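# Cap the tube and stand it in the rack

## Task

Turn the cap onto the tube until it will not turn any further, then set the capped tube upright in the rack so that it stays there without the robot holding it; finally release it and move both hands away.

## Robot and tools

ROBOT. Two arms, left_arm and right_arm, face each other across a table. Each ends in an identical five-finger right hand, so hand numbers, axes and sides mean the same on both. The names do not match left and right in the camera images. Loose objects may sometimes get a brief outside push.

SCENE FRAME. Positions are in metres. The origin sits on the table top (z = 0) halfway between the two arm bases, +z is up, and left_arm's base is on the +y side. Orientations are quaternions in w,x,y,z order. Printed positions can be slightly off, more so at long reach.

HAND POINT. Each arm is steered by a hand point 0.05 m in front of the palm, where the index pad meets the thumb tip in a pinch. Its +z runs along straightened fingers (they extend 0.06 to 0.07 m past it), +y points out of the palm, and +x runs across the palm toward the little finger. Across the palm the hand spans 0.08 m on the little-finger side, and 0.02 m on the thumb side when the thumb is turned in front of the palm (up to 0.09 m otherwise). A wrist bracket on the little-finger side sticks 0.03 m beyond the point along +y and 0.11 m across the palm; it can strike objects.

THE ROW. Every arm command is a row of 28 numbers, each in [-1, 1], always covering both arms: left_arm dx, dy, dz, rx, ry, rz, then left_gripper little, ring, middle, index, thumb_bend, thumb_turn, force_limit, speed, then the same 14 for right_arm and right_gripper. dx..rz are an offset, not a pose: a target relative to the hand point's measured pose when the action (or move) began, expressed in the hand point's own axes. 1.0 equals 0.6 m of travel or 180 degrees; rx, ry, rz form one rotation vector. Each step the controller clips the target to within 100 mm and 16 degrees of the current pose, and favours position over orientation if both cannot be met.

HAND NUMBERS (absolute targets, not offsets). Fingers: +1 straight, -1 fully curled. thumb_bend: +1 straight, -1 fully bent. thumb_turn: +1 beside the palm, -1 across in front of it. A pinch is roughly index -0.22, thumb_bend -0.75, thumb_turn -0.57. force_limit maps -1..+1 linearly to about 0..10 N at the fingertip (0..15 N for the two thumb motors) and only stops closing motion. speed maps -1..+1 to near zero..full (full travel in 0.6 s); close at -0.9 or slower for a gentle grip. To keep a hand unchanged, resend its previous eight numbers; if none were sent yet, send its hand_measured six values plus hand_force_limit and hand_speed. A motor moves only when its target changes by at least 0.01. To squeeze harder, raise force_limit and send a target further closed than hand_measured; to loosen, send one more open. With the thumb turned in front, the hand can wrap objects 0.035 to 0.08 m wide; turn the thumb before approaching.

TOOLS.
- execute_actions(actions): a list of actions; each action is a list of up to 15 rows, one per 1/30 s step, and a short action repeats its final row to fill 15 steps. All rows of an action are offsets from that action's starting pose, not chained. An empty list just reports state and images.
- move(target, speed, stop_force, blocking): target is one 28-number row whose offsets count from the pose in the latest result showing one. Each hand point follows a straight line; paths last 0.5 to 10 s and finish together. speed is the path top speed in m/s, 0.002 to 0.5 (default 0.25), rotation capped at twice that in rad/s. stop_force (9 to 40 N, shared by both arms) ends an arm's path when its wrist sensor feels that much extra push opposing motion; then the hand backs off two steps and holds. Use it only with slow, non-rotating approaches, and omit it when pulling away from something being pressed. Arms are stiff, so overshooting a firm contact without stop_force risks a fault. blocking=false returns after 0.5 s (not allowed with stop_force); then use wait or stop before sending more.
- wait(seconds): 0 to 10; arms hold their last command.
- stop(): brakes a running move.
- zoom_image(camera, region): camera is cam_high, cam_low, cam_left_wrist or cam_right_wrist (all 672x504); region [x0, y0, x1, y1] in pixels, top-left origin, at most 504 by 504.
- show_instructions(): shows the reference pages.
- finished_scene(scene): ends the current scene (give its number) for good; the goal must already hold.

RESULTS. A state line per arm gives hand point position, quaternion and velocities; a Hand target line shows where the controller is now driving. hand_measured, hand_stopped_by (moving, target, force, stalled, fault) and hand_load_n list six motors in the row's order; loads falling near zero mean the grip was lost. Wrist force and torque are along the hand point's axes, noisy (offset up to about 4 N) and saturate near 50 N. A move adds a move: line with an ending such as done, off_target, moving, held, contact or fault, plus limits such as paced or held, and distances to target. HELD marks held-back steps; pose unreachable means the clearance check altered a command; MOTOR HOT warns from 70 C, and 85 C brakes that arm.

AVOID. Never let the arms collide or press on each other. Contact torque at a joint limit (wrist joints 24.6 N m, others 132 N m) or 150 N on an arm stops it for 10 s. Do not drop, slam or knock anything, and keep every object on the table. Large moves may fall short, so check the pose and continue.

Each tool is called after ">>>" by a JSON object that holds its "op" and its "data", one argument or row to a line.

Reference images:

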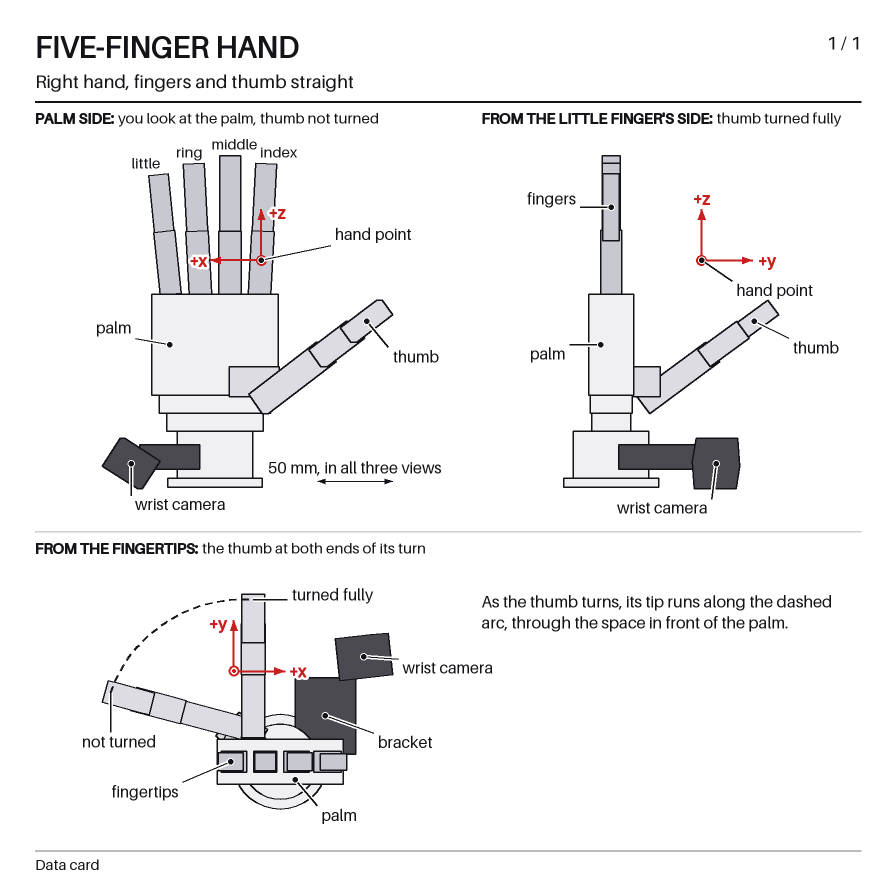

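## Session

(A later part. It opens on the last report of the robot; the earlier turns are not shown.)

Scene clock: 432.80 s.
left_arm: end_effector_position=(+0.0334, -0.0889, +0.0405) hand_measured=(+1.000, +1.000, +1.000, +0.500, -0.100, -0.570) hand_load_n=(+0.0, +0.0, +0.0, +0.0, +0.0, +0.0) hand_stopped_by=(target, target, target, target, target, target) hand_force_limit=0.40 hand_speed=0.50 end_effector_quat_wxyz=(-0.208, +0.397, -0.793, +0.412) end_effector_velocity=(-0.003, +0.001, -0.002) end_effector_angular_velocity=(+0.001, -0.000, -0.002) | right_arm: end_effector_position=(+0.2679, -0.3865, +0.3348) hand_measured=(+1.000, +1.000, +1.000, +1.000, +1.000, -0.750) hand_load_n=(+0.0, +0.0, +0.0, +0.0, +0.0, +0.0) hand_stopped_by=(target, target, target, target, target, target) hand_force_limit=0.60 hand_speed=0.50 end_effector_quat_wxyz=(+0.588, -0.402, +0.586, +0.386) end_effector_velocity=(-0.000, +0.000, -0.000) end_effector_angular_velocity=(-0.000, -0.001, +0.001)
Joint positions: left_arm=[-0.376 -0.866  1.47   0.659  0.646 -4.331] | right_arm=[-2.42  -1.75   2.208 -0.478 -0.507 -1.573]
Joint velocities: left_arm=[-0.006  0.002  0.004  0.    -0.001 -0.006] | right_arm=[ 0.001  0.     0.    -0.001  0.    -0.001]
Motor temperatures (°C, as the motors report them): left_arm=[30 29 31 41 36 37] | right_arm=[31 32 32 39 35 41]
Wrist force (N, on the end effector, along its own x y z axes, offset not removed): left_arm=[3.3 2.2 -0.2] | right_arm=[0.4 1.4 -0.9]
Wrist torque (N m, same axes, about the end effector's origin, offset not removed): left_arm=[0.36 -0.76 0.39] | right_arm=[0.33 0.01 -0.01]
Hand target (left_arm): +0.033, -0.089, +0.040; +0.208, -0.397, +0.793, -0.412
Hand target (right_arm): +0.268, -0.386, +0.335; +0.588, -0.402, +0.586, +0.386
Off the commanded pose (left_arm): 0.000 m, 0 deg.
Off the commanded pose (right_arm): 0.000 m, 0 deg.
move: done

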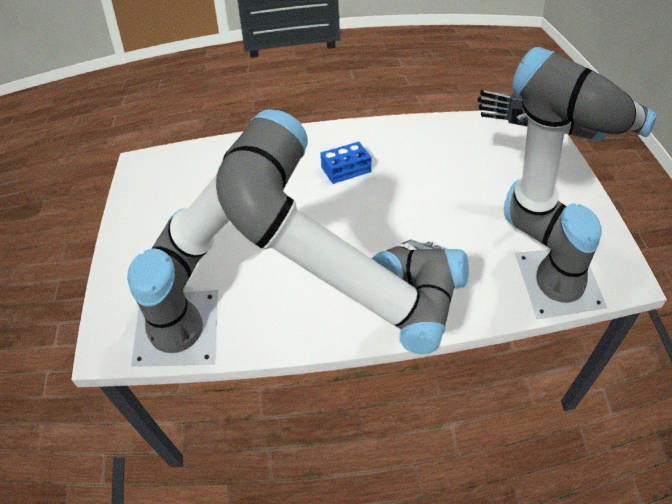

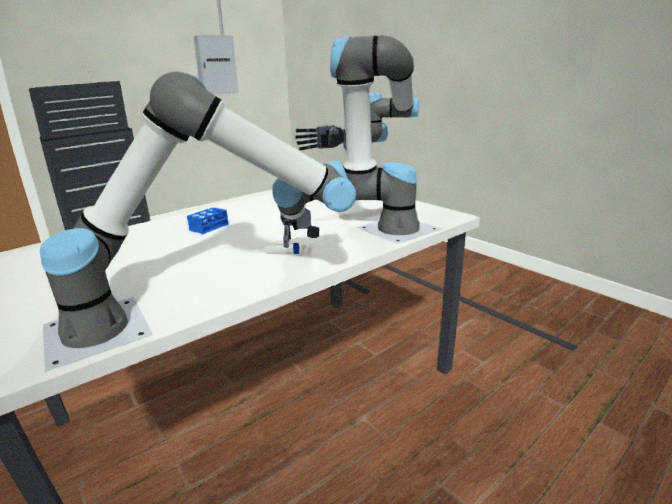

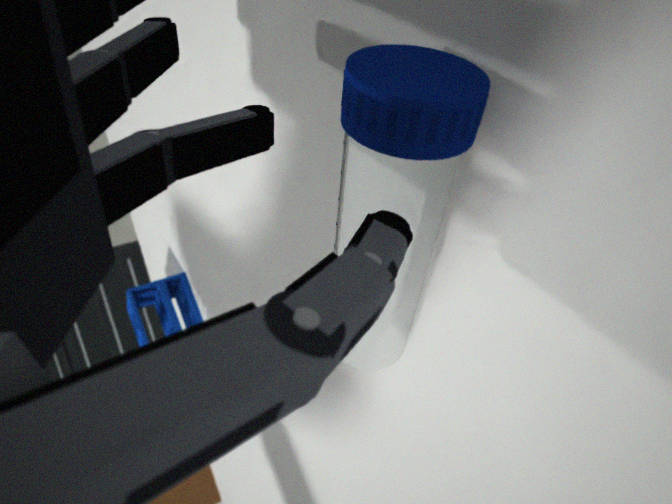

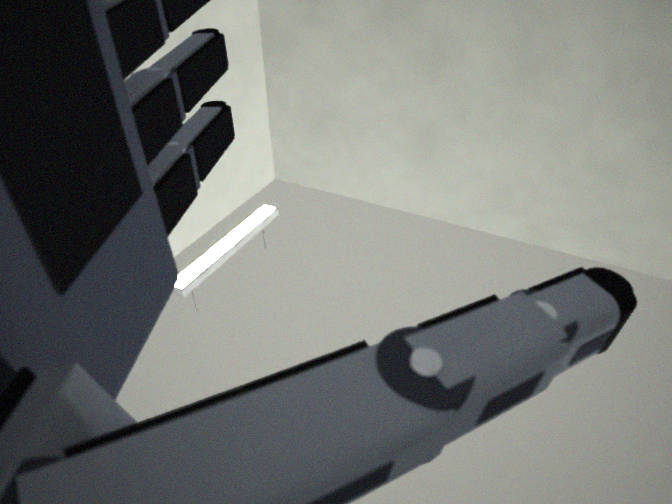

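Need Y≈.025, Z≈.005.

>>> {"op": "move", "data": {
  "target": [0,0.041,0.007,0,0,0,1,1,1,0.5,-0.2,-0.57,0.4,0.5, 0,0,0,0,0,0,1,1,1,1,1,-0.75,0.6,0.5],
  "speed": 0.03
}}

>>> {"op": "move", "data": {
  "target": [0,0,0,0,0,0,1,1,1,-0.3,-0.62,-0.57,0.4,-0.8, 0,0,0,0,0,0,1,1,1,1,1,-0.75,0.6,0.5]
}}

Scene clock: 439.20 s.
left_arm: end_effector_position=(+0.0249, -0.0826, +0.0182) hand_measured=(+1.000, +1.000, +1.000, +0.500, -0.200, -0.570) hand_load_n=(+0.0, +0.0, +0.0, +0.0, +0.0, +0.0) hand_stopped_by=(target, target, target, target, target, target) hand_force_limit=0.40 hand_speed=0.50 end_effector_quat_wxyz=(-0.208, +0.397, -0.793, +0.412) end_effector_velocity=(-0.001, +0.001, -0.002) end_effector_angular_velocity=(+0.000, +0.000, +0.000) | right_arm: end_effector_position=(+0.2679, -0.3865, +0.3348) hand_measured=(+1.000, +1.000, +1.000, +1.000, +1.000, -0.750) hand_load_n=(+0.0, +0.0, +0.0, +0.0, +0.0, +0.0) hand_stopped_by=(target, target, target, target, target, target) hand_force_limit=0.60 hand_speed=0.50 end_effector_quat_wxyz=(+0.588, -0.402, +0.586, +0.386) end_effector_velocity=(-0.000, +0.000, -0.000) end_effector_angular_velocity=(-0.001, -0.001, +0.000)
Joint positions: left_arm=[-0.397 -0.839  1.499  0.63   0.64  -4.364] | right_arm=[-2.42  -1.75   2.208 -0.477 -0.507 -1.573]
Joint velocities: left_arm=[-0.002  0.002  0.003 -0.002 -0.    -0.003] | right_arm=[ 0.    -0.    -0.    -0.001  0.    -0.001]
Motor temperatures (°C, as the motors report them): left_arm=[30 29 31 41 36 37] | right_arm=[31 32 32 39 35 41]
Wrist force (N, on the end effector, along its own x y z axes, offset not removed): left_arm=[1.9 0.6 0.7] | right_arm=[0.6 0.5 -1.1]
Wrist torque (N m, same axes, about the end effector's origin, offset not removed): left_arm=[0.10 -0.50 0.19] | right_arm=[0.19 0.11 0.02]
Hand target (left_arm): +0.025, -0.082, +0.018; +0.208, -0.397, +0.793, -0.412
Hand target (right_arm): +0.268, -0.387, +0.335; +0.588, -0.402, +0.586, +0.386
Off the commanded pose (left_arm): 0.000 m, 0 deg.
Off the commanded pose (right_arm): 0.000 m, 0 deg.
move: done

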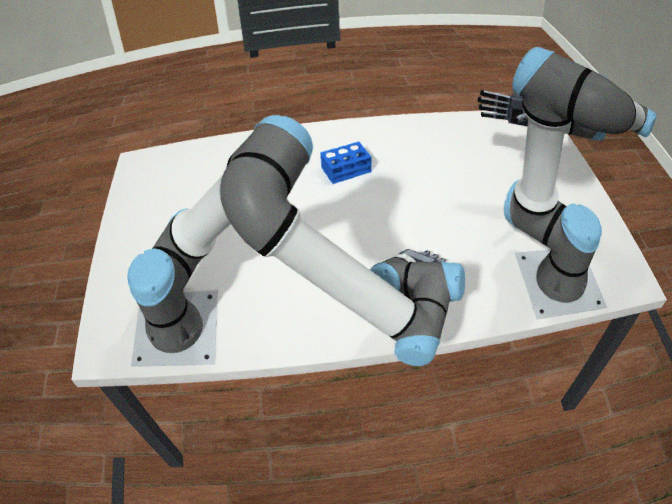

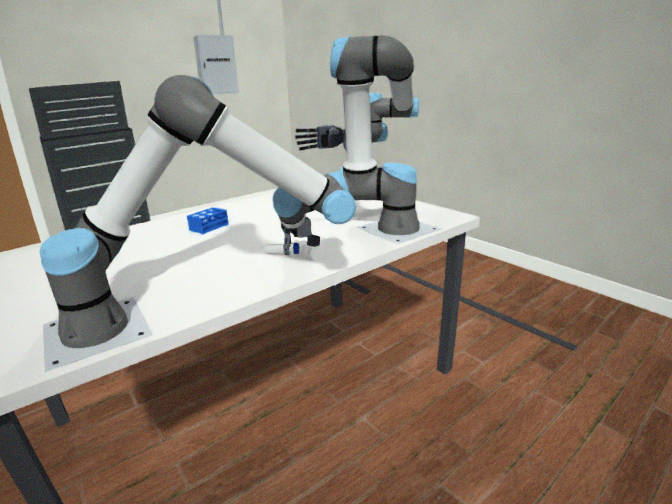

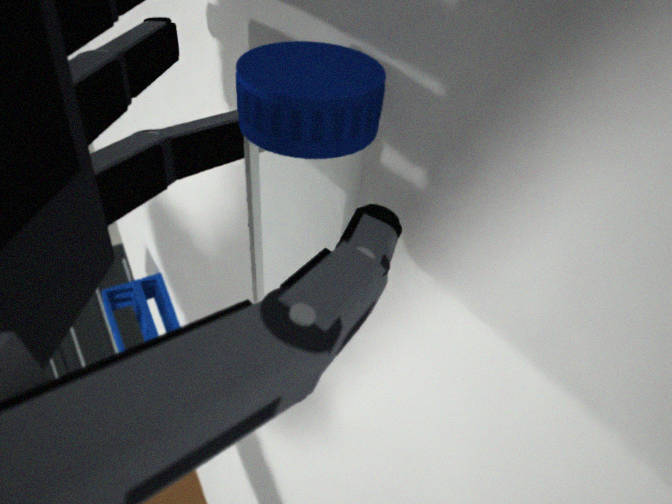

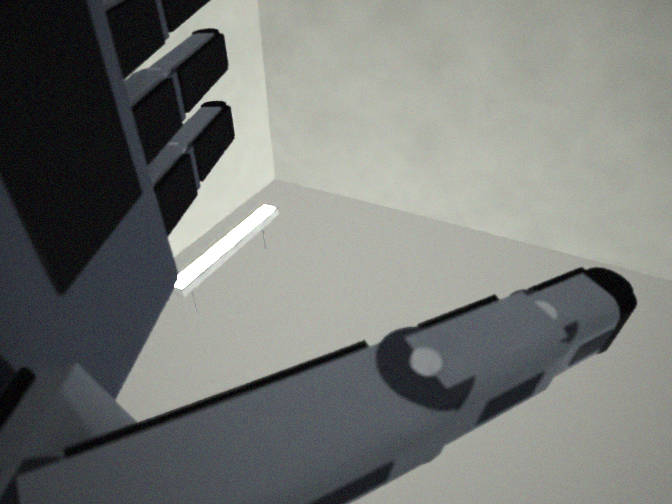

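Scene clock: 441.47 s.
left_arm: end_effector_position=(+0.0249, -0.0826, +0.0182) hand_measured=(+1.000, +1.000, +1.000, +0.260, -0.620, -0.570) hand_load_n=(+0.0, +0.0, +0.0, +6.5, +0.0, +0.0) hand_stopped_by=(target, target, target, force, target, target) hand_force_limit=0.40 hand_speed=-0.80 end_effector_quat_wxyz=(-0.208, +0.397, -0.793, +0.412) end_effector_velocity=(+0.000, +0.000, -0.001) end_effector_angular_velocity=(+0.001, -0.000, +0.000) | right_arm: end_effector_position=(+0.2679, -0.3865, +0.3348) hand_measured=(+1.000, +1.000, +1.000, +1.000, +1.000, -0.750) hand_load_n=(+0.0, +0.0, +0.0, +0.0, +0.0, +0.0) hand_stopped_by=(target, target, target, target, target, target) hand_force_limit=0.60 hand_speed=0.50 end_effector_quat_wxyz=(+0.588, -0.402, +0.586, +0.386) end_effector_velocity=(+0.000, -0.000, -0.000) end_effector_angular_velocity=(-0.001, -0.000, -0.001)
Joint positions: left_arm=[-0.397 -0.839  1.499  0.63   0.64  -4.364] | right_arm=[-2.42  -1.75   2.208 -0.477 -0.507 -1.573]
Joint velocities: left_arm=[ 0.     0.001  0.    -0.     0.     0.   ] | right_arm=[-0.001  0.    -0.    -0.001 -0.     0.   ]
Motor temperatures (°C, as the motors report them): left_arm=[30 29 31 41 36 37] | right_arm=[31 32 32 39 35 41]
Wrist force (N, on the end effector, along its own x y z axes, offset not removed): left_arm=[1.8 -8.9 -1.8] | right_arm=[-0.1 -0.1 0.1]
Wrist torque (N m, same axes, about the end effector's origin, offset not removed): left_arm=[0.90 -0.39 0.27] | right_arm=[0.10 0.12 -0.05]
Hand target (left_arm): +0.025, -0.083, +0.018; +0.208, -0.397, +0.793, -0.412
Hand target (right_arm): +0.268, -0.386, +0.335; +0.588, -0.402, +0.586, +0.386
Off the commanded pose (left_arm): 0.000 m, 0 deg.
Off the commanded pose (right_arm): 0.000 m, 0 deg.
move: done

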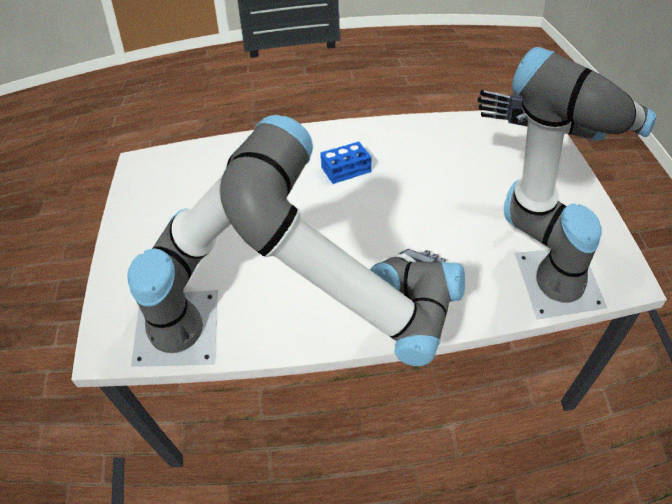

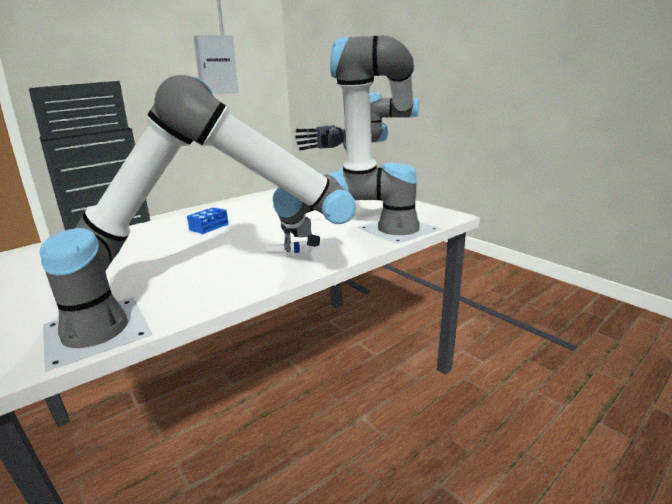

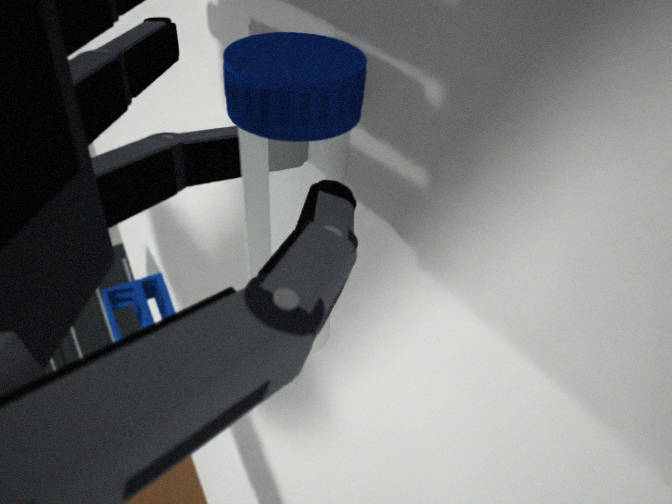

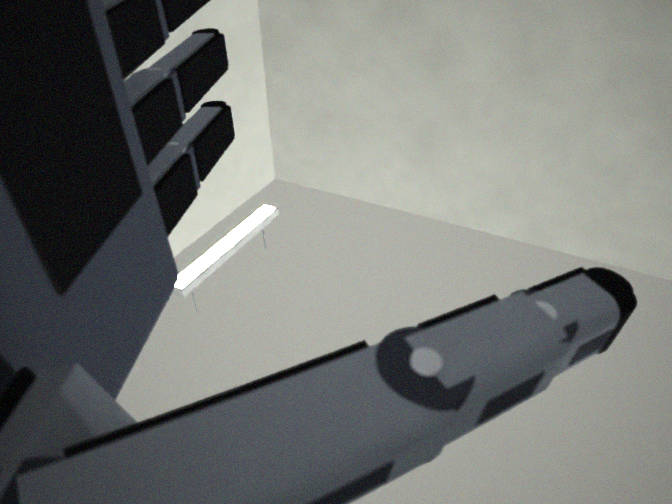

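Index hit the table; rise 3 mm and close further.

>>> {"op": "move", "data": {
  "target": [0,-0.004,-0.003,0,0,0,1,1,1,-0.32,-0.8,-0.57,0.4,-0.85, 0,0,0,0,0,0,1,1,1,1,1,-0.75,0.6,0.5],
  "speed": 0.02
}}

>>> {"op": "move", "data": {
  "target": [0,-0.03,-0.02,0,0,0,1,1,1,-0.32,-0.8,-0.57,0.4,-0.85, 0,0,0,0,0,0,1,1,1,1,1,-0.75,0.6,0.5],
  "speed": 0.05
}}

Scene clock: 446.13 s.
left_arm: end_effector_position=(+0.0249, -0.0825, +0.0212) hand_measured=(+1.000, +1.000, +1.000, +0.254, -0.798, -0.570) hand_load_n=(+0.0, +0.0, +0.0, +2.5, +1.5, -0.5) hand_stopped_by=(target, target, target, force, target, target) hand_force_limit=0.40 hand_speed=-0.85 end_effector_quat_wxyz=(-0.208, +0.397, -0.793, +0.412) end_effector_velocity=(-0.001, -0.000, -0.000) end_effector_angular_velocity=(-0.001, +0.000, -0.001) | right_arm: end_effector_position=(+0.2679, -0.3865, +0.3348) hand_measured=(+1.000, +1.000, +1.000, +1.000, +1.000, -0.750) hand_load_n=(+0.0, +0.0, +0.0, +0.0, +0.0, +0.0) hand_stopped_by=(target, target, target, target, target, target) hand_force_limit=0.60 hand_speed=0.50 end_effector_quat_wxyz=(+0.588, -0.402, +0.586, +0.386) end_effector_velocity=(-0.000, +0.000, +0.000) end_effector_angular_velocity=(-0.000, -0.000, +0.000)
Joint positions: left_arm=[-0.397 -0.844  1.497  0.636  0.64  -4.364] | right_arm=[-2.42  -1.75   2.208 -0.477 -0.507 -1.573]
Joint velocities: left_arm=[-0.001  0.    -0.    -0.001 -0.001  0.   ] | right_arm=[ 0.    -0.    -0.     0.001  0.    -0.   ]
Motor temperatures (°C, as the motors report them): left_arm=[30 29 31 41 36 37] | right_arm=[31 32 32 39 35 41]
Wrist force (N, on the end effector, along its own x y z axes, offset not removed): left_arm=[2.7 1.4 2.3] | right_arm=[-0.2 -0.7 -0.2]
Wrist torque (N m, same axes, about the end effector's origin, offset not removed): left_arm=[0.09 -0.66 0.26] | right_arm=[-0.03 0.21 -0.11]
Hand target (left_arm): +0.025, -0.083, +0.021; +0.208, -0.397, +0.793, -0.412
Hand target (right_arm): +0.268, -0.386, +0.335; +0.588, -0.402, +0.586, +0.386
Off the commanded pose (left_arm): 0.000 m, 0 deg.
Off the commanded pose (right_arm): 0.000 m, 0 deg.
move: done

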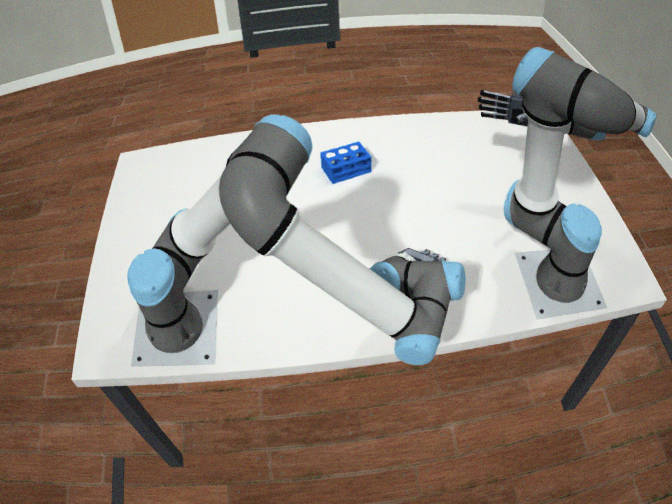

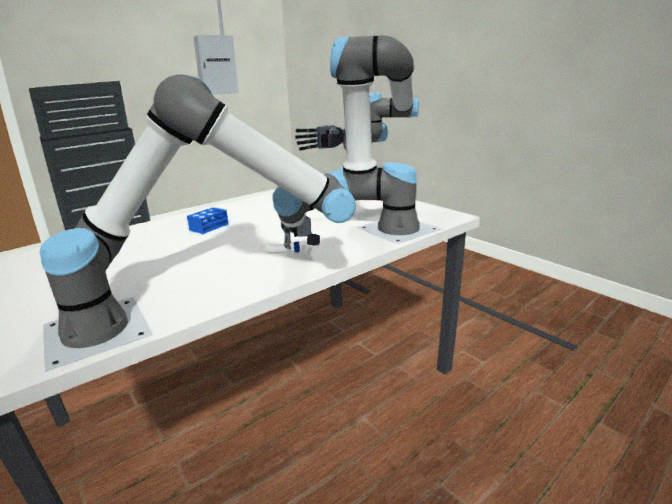

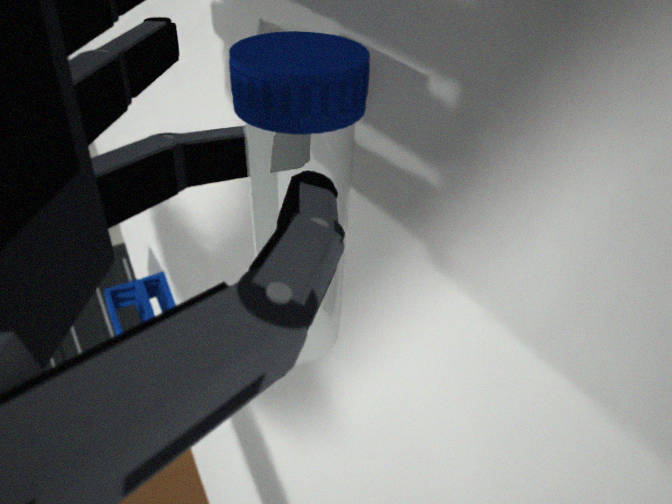

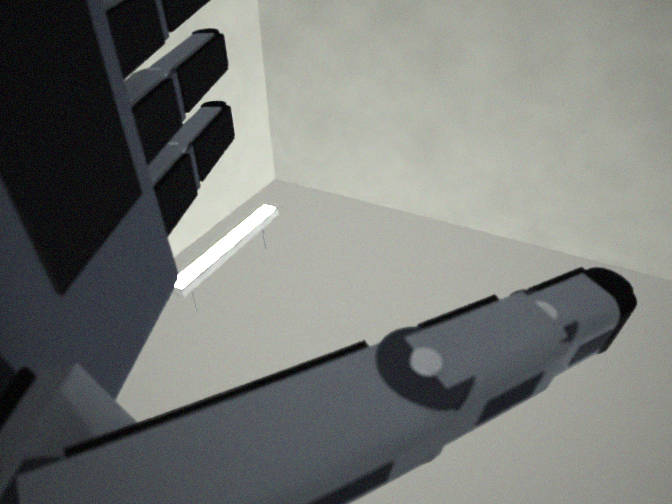

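Scene clock: 447.00 s.
left_arm: end_effector_position=(+0.0253, -0.0828, +0.0426) hand_measured=(+1.000, +1.000, +1.000, +0.254, -0.798, -0.570) hand_load_n=(+0.0, +0.0, +0.0, +2.5, +1.5, -0.5) hand_stopped_by=(target, target, target, force, target, target) hand_force_limit=0.40 hand_speed=-0.85 end_effector_quat_wxyz=(-0.208, +0.397, -0.793, +0.412) end_effector_velocity=(-0.001, -0.000, +0.001) end_effector_angular_velocity=(+0.000, -0.000, -0.001) | right_arm: end_effector_position=(+0.2679, -0.3865, +0.3348) hand_measured=(+1.000, +1.000, +1.000, +1.000, +1.000, -0.750) hand_load_n=(+0.0, +0.0, +0.0, +0.0, +0.0, +0.0) hand_stopped_by=(target, target, target, target, target, target) hand_force_limit=0.60 hand_speed=0.50 end_effector_quat_wxyz=(+0.588, -0.402, +0.586, +0.386) end_effector_velocity=(+0.000, -0.000, -0.000) end_effector_angular_velocity=(+0.001, +0.000, -0.001)
Joint positions: left_arm=[-0.396 -0.874  1.485  0.677  0.64  -4.362] | right_arm=[-2.42  -1.75   2.208 -0.477 -0.507 -1.573]
Joint velocities: left_arm=[-0.001 -0.001 -0.001  0.003 -0.    -0.   ] | right_arm=[-0.001  0.001  0.     0.    -0.    -0.001]
Motor temperatures (°C, as the motors report them): left_arm=[30 29 31 41 36 37] | right_arm=[31 32 32 39 35 41]
Wrist force (N, on the end effector, along its own x y z axes, offset not removed): left_arm=[2.8 1.5 1.7] | right_arm=[0.2 1.7 1.5]
Wrist torque (N m, same axes, about the end effector's origin, offset not removed): left_arm=[0.25 -0.65 0.30] | right_arm=[0.28 0.07 0.01]
Hand target (left_arm): +0.025, -0.083, +0.043; +0.208, -0.397, +0.793, -0.412
Hand target (right_arm): +0.268, -0.386, +0.335; +0.588, -0.402, +0.586, +0.386
Off the commanded pose (left_arm): 0.000 m, 0 deg.
Off the commanded pose (right_arm): 0.000 m, 0 deg.
move: done

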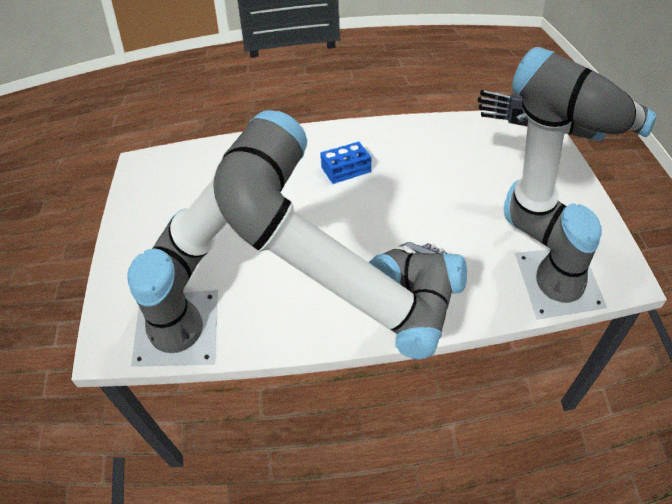

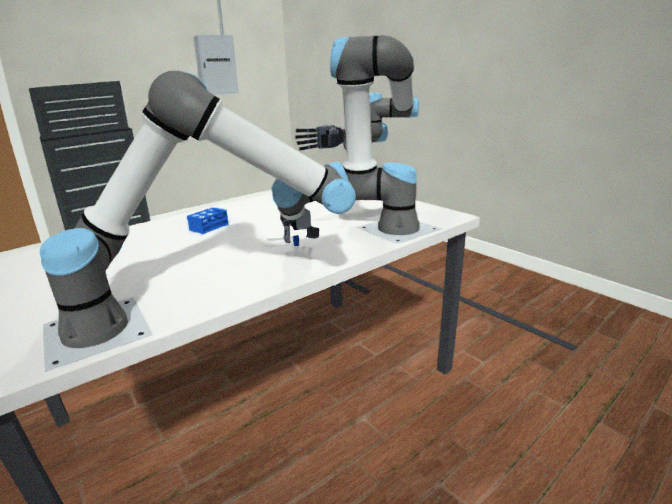

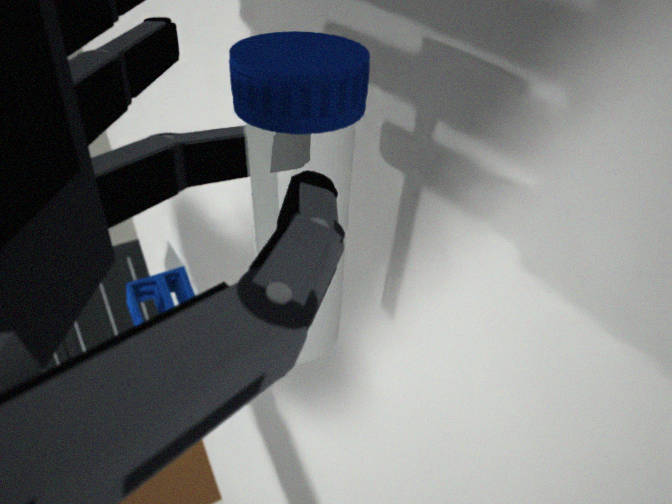

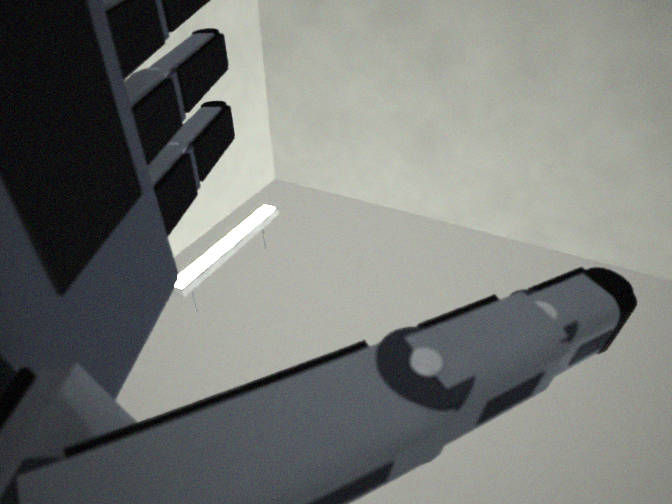

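>>> {"op": "move", "data": {
  "target": [0,-0.2,-0.14,0,0,0,1,1,1,-0.34,-0.8,-0.57,0,-0.9, 0,0,0,0,0,0,1,1,1,1,1,-0.75,0.6,0.5],
  "speed": 0.1
}}

>>> {"op": "move", "data": {
  "target": [-0.2,-0.2,0.28,0,0.287,-0.41,1,1,1,-0.34,-0.8,-0.57,0,-0.9, 0,0,0,0,0,0,1,1,1,1,1,-0.75,0.6,0.5]
}}

Scene clock: 454.43 s.
left_arm: end_effector_position=(+0.0254, -0.0829, +0.1889) hand_measured=(+1.000, +1.000, +1.000, +0.244, -0.796, -0.570) hand_load_n=(+0.0, +0.0, +0.0, +5.0, +3.0, -1.0) hand_stopped_by=(target, target, target, force, target, target) hand_force_limit=0.00 hand_speed=-0.90 end_effector_quat_wxyz=(-0.208, +0.397, -0.793, +0.412) end_effector_velocity=(+0.001, +0.000, +0.001) end_effector_angular_velocity=(+0.001, -0.000, +0.002) | right_arm: end_effector_position=(+0.2679, -0.3865, +0.3348) hand_measured=(+1.000, +1.000, +1.000, +1.000, +1.000, -0.750) hand_load_n=(+0.0, +0.0, +0.0, +0.0, +0.0, +0.0) hand_stopped_by=(target, target, target, target, target, target) hand_force_limit=0.60 hand_speed=0.50 end_effector_quat_wxyz=(+0.588, -0.402, +0.586, +0.386) end_effector_velocity=(-0.000, +0.000, -0.000) end_effector_angular_velocity=(+0.000, -0.000, -0.000)
Joint positions: left_arm=[-0.396 -1.028  1.33   0.985  0.64  -4.362] | right_arm=[-2.42  -1.75   2.208 -0.477 -0.507 -1.573]
Joint velocities: left_arm=[ 0.001 -0.    -0.003  0.005 -0.    -0.001] | right_arm=[-0.  0.  0.  0.  0. -0.]
Motor temperatures (°C, as the motors report them): left_arm=[30 29 31 41 36 37] | right_arm=[31 32 32 39 35 41]
Wrist force (N, on the end effector, along its own x y z axes, offset not removed): left_arm=[1.6 1.6 0.3] | right_arm=[-0.9 0.8 -1.1]
Wrist torque (N m, same axes, about the end effector's origin, offset not removed): left_arm=[0.27 -0.46 0.18] | right_arm=[0.23 0.21 -0.09]
Hand target (left_arm): +0.025, -0.083, +0.189; +0.208, -0.397, +0.793, -0.412
Hand target (right_arm): +0.268, -0.386, +0.335; +0.588, -0.402, +0.586, +0.386
Off the commanded pose (left_arm): 0.000 m, 0 deg.
Off the commanded pose (right_arm): 0.000 m, 0 deg.
move: done

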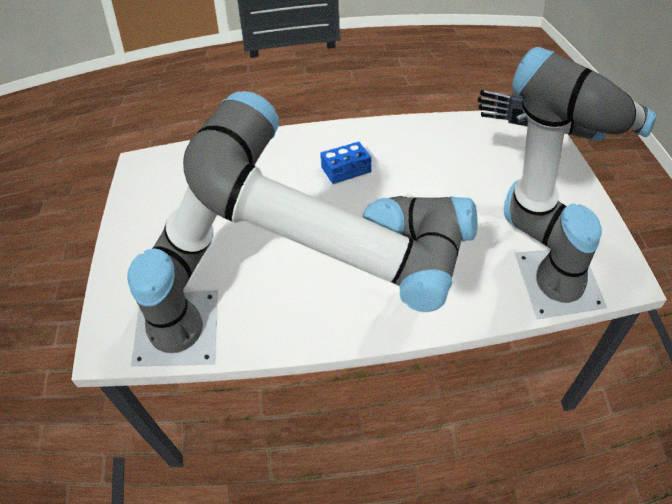

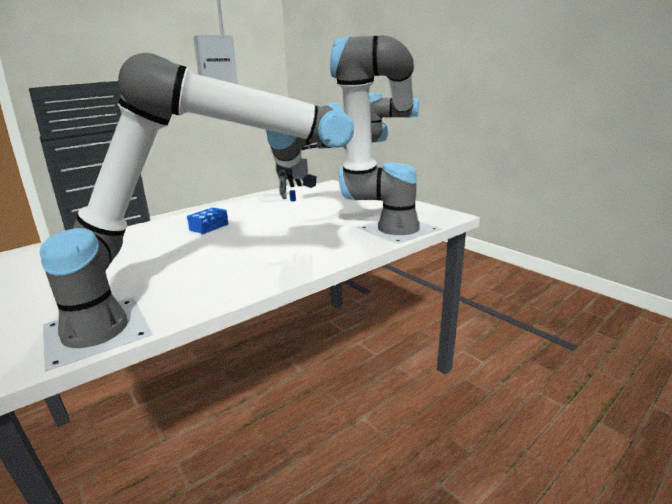

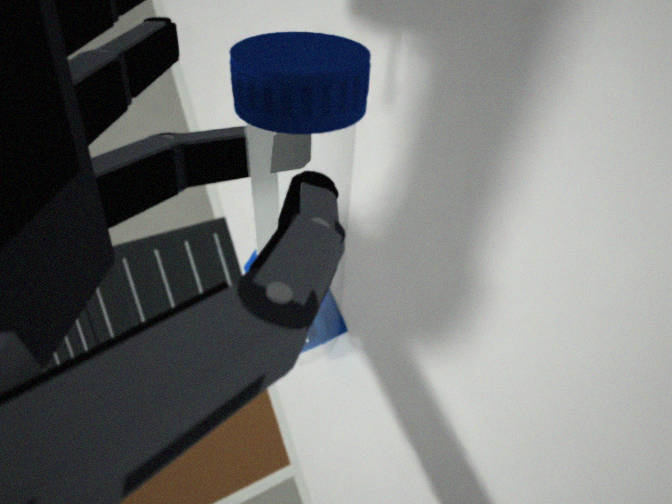

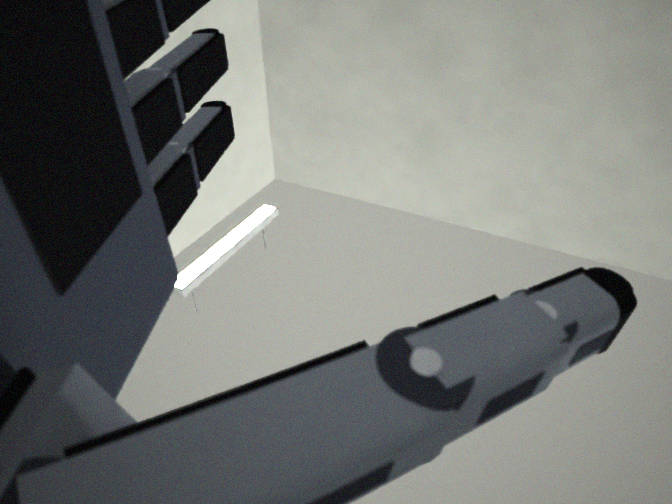

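Scene clock: 458.10 s.
left_arm: end_effector_position=(+0.2622, -0.1103, +0.1900) hand_measured=(+1.000, +1.000, +1.000, +0.244, -0.796, -0.570) hand_load_n=(+0.0, +0.0, +0.0, +5.0, +3.0, -1.0) hand_stopped_by=(target, target, target, force, target, target) hand_force_limit=0.00 hand_speed=-0.90 end_effector_quat_wxyz=(+0.414, +0.574, -0.415, +0.572) end_effector_velocity=(+0.002, -0.000, +0.000) end_effector_angular_velocity=(-0.013, +0.007, +0.000) | right_arm: end_effector_position=(+0.2679, -0.3865, +0.3348) hand_measured=(+1.000, +1.000, +1.000, +1.000, +1.000, -0.750) hand_load_n=(+0.0, +0.0, +0.0, +0.0, +0.0, +0.0) hand_stopped_by=(target, target, target, target, target, target) hand_force_limit=0.60 hand_speed=0.50 end_effector_quat_wxyz=(+0.588, -0.402, +0.586, +0.386) end_effector_velocity=(+0.000, +0.000, -0.000) end_effector_angular_velocity=(+0.000, +0.001, +0.001)
Joint positions: left_arm=[ 0.41  -1.262  1.942 -0.677  1.622 -4.713] | right_arm=[-2.42  -1.75   2.208 -0.477 -0.507 -1.573]
Joint velocities: left_arm=[ 0.005  0.006  0.001 -0.017  0.005 -0.011] | right_arm=[ 0.     0.    -0.    -0.    -0.     0.001]
Motor temperatures (°C, as the motors report them): left_arm=[30 29 31 41 36 37] | right_arm=[31 32 32 39 35 41]
Wrist force (N, on the end effector, along its own x y z axes, offset not removed): left_arm=[1.8 1.1 1.7] | right_arm=[0.9 0.6 0.8]
Wrist torque (N m, same axes, about the end effector's origin, offset not removed): left_arm=[0.12 -0.41 0.26] | right_arm=[0.02 -0.12 0.05]
Hand target (left_arm): +0.262, -0.110, +0.190; +0.414, +0.574, -0.414, +0.572
Hand target (right_arm): +0.268, -0.386, +0.335; +0.588, -0.402, +0.586, +0.386
Off the commanded pose (left_arm): 0.001 m, 0 deg.
Off the commanded pose (right_arm): 0.000 m, 0 deg.
move: done

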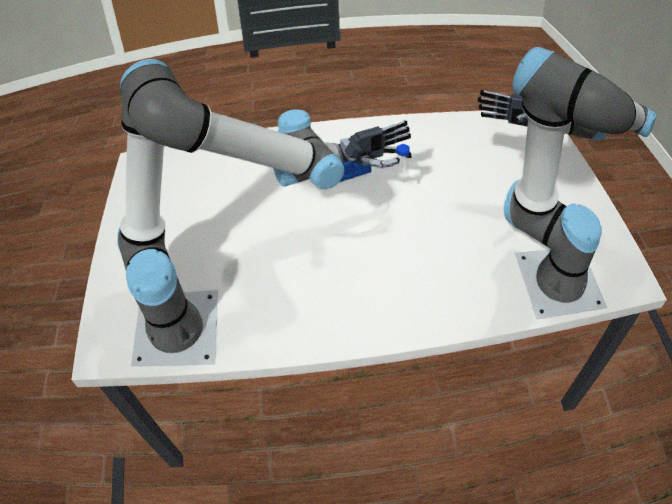

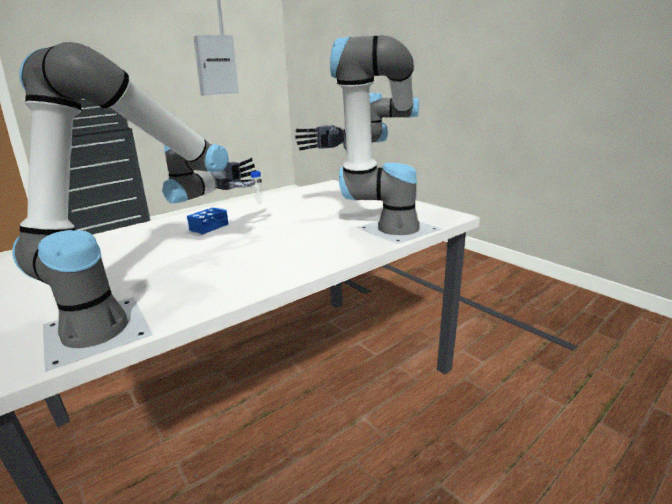

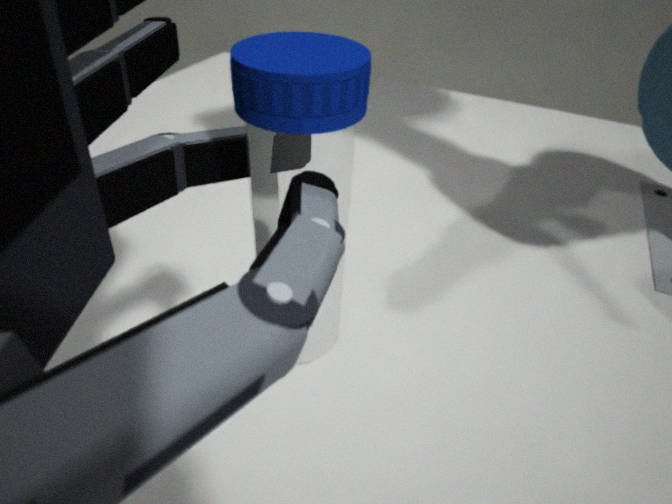

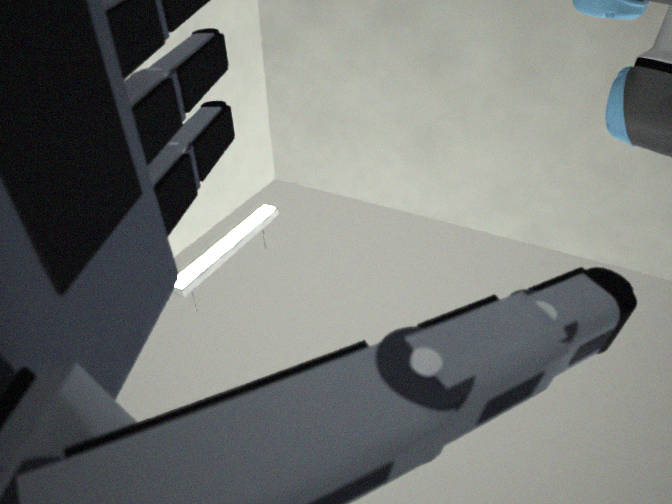

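>>> {"op": "move", "data": {
  "target": [-0.033,-0.341,-0.093,0.148,0,0,1,1,1,-0.34,-0.8,-0.57,0,-0.9, 0,0,0,0,0,0,1,1,1,1,1,-0.75,0.6,0.5]
}}

>>> {"op": "zoom_image", "data": {
  "camera": "cam_low",
  "region": [140,150,280,250]
}}

Scene clock: 463.97 s.
left_arm: end_effector_position=(+0.4388, +0.0067, +0.1701) hand_measured=(+1.000, +1.000, +1.000, +0.244, -0.796, -0.570) hand_load_n=(+0.0, +0.0, +0.0, +5.0, +3.0, -1.0) hand_stopped_by=(target, target, target, force, target, target) hand_force_limit=0.00 hand_speed=-0.90 end_effector_quat_wxyz=(+0.271, +0.654, -0.272, +0.652) end_effector_velocity=(+0.002, +0.001, -0.000) end_effector_angular_velocity=(+0.000, +0.000, +0.004) | right_arm: end_effector_position=(+0.2679, -0.3865, +0.3348) hand_measured=(+1.000, +1.000, +1.000, +1.000, +1.000, -0.750) hand_load_n=(+0.0, +0.0, +0.0, +0.0, +0.0, +0.0) hand_stopped_by=(target, target, target, target, target, target) hand_force_limit=0.60 hand_speed=0.50 end_effector_quat_wxyz=(+0.588, -0.402, +0.586, +0.386) end_effector_velocity=(-0.000, +0.000, -0.000) end_effector_angular_velocity=(-0.001, -0.001, +0.001)
Joint positions: left_arm=[ 0.63  -1.253  1.996 -0.74   1.377 -4.712] | right_arm=[-2.42  -1.75   2.208 -0.477 -0.507 -1.573]
Joint velocities: left_arm=[ 0.002  0.002 -0.001 -0.    -0.002  0.   ] | right_arm=[ 0.    -0.     0.    -0.001 -0.    -0.   ]
Motor temperatures (°C, as the motors report them): left_arm=[30 29 31 41 36 37] | right_arm=[31 32 32 39 35 41]
Wrist force (N, on the end effector, along its own x y z axes, offset not removed): left_arm=[1.3 0.9 1.3] | right_arm=[-0.4 -0.1 -1.0]
Wrist torque (N m, same axes, about the end effector's origin, offset not removed): left_arm=[0.09 -0.42 0.16] | right_arm=[0.11 0.16 -0.02]
Hand target (left_arm): +0.439, +0.007, +0.170; +0.271, +0.654, -0.271, +0.652
Hand target (right_arm): +0.268, -0.386, +0.335; +0.588, -0.402, +0.586, +0.386
Off the commanded pose (left_arm): 0.000 m, 0 deg.
Off the commanded pose (right_arm): 0.000 m, 0 deg.
move: done

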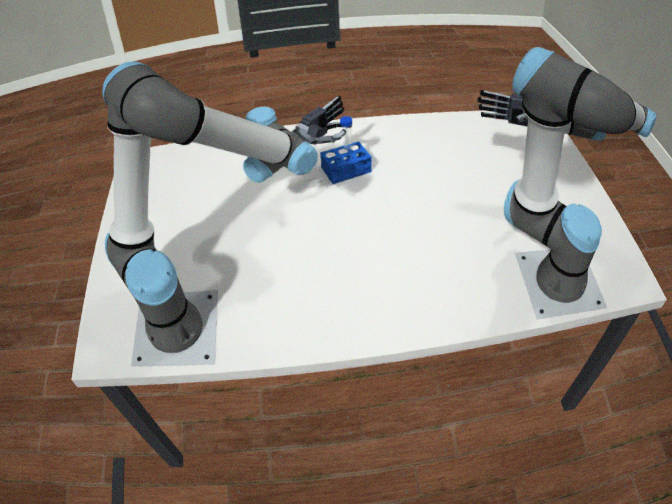

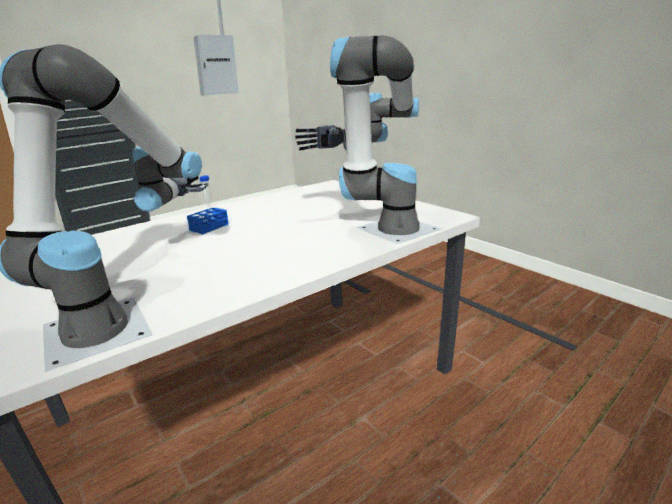

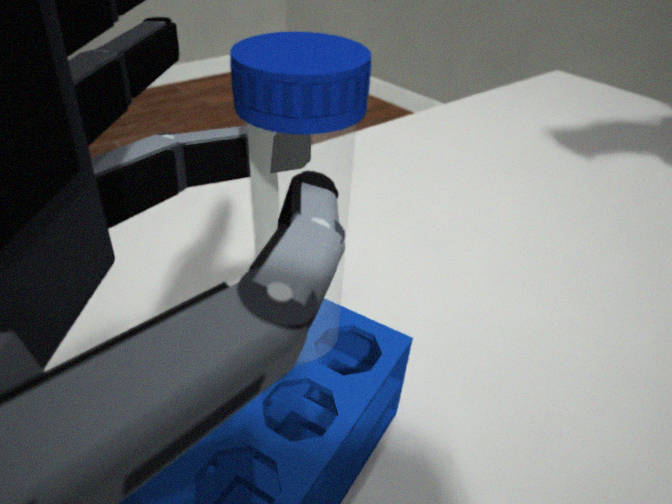

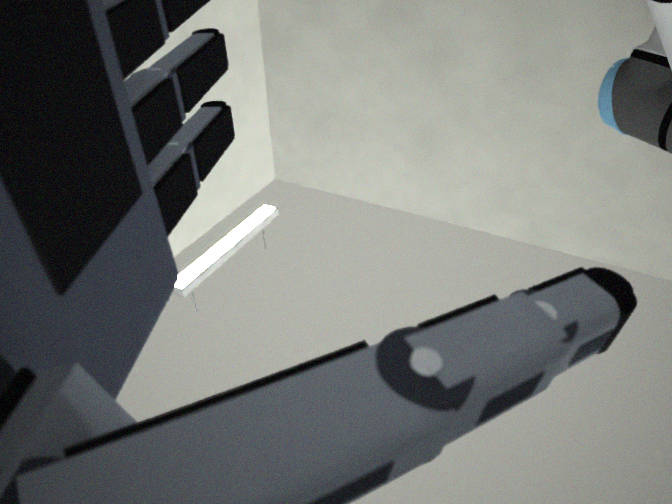

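Region (140, 150, 280, 250) of cam_low's 672x504 image, scaled by 3.600, with more detail than that image has; it fills the top 360 rows of this view, and the rest is white.

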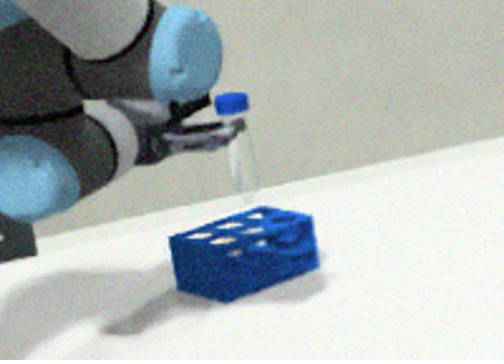

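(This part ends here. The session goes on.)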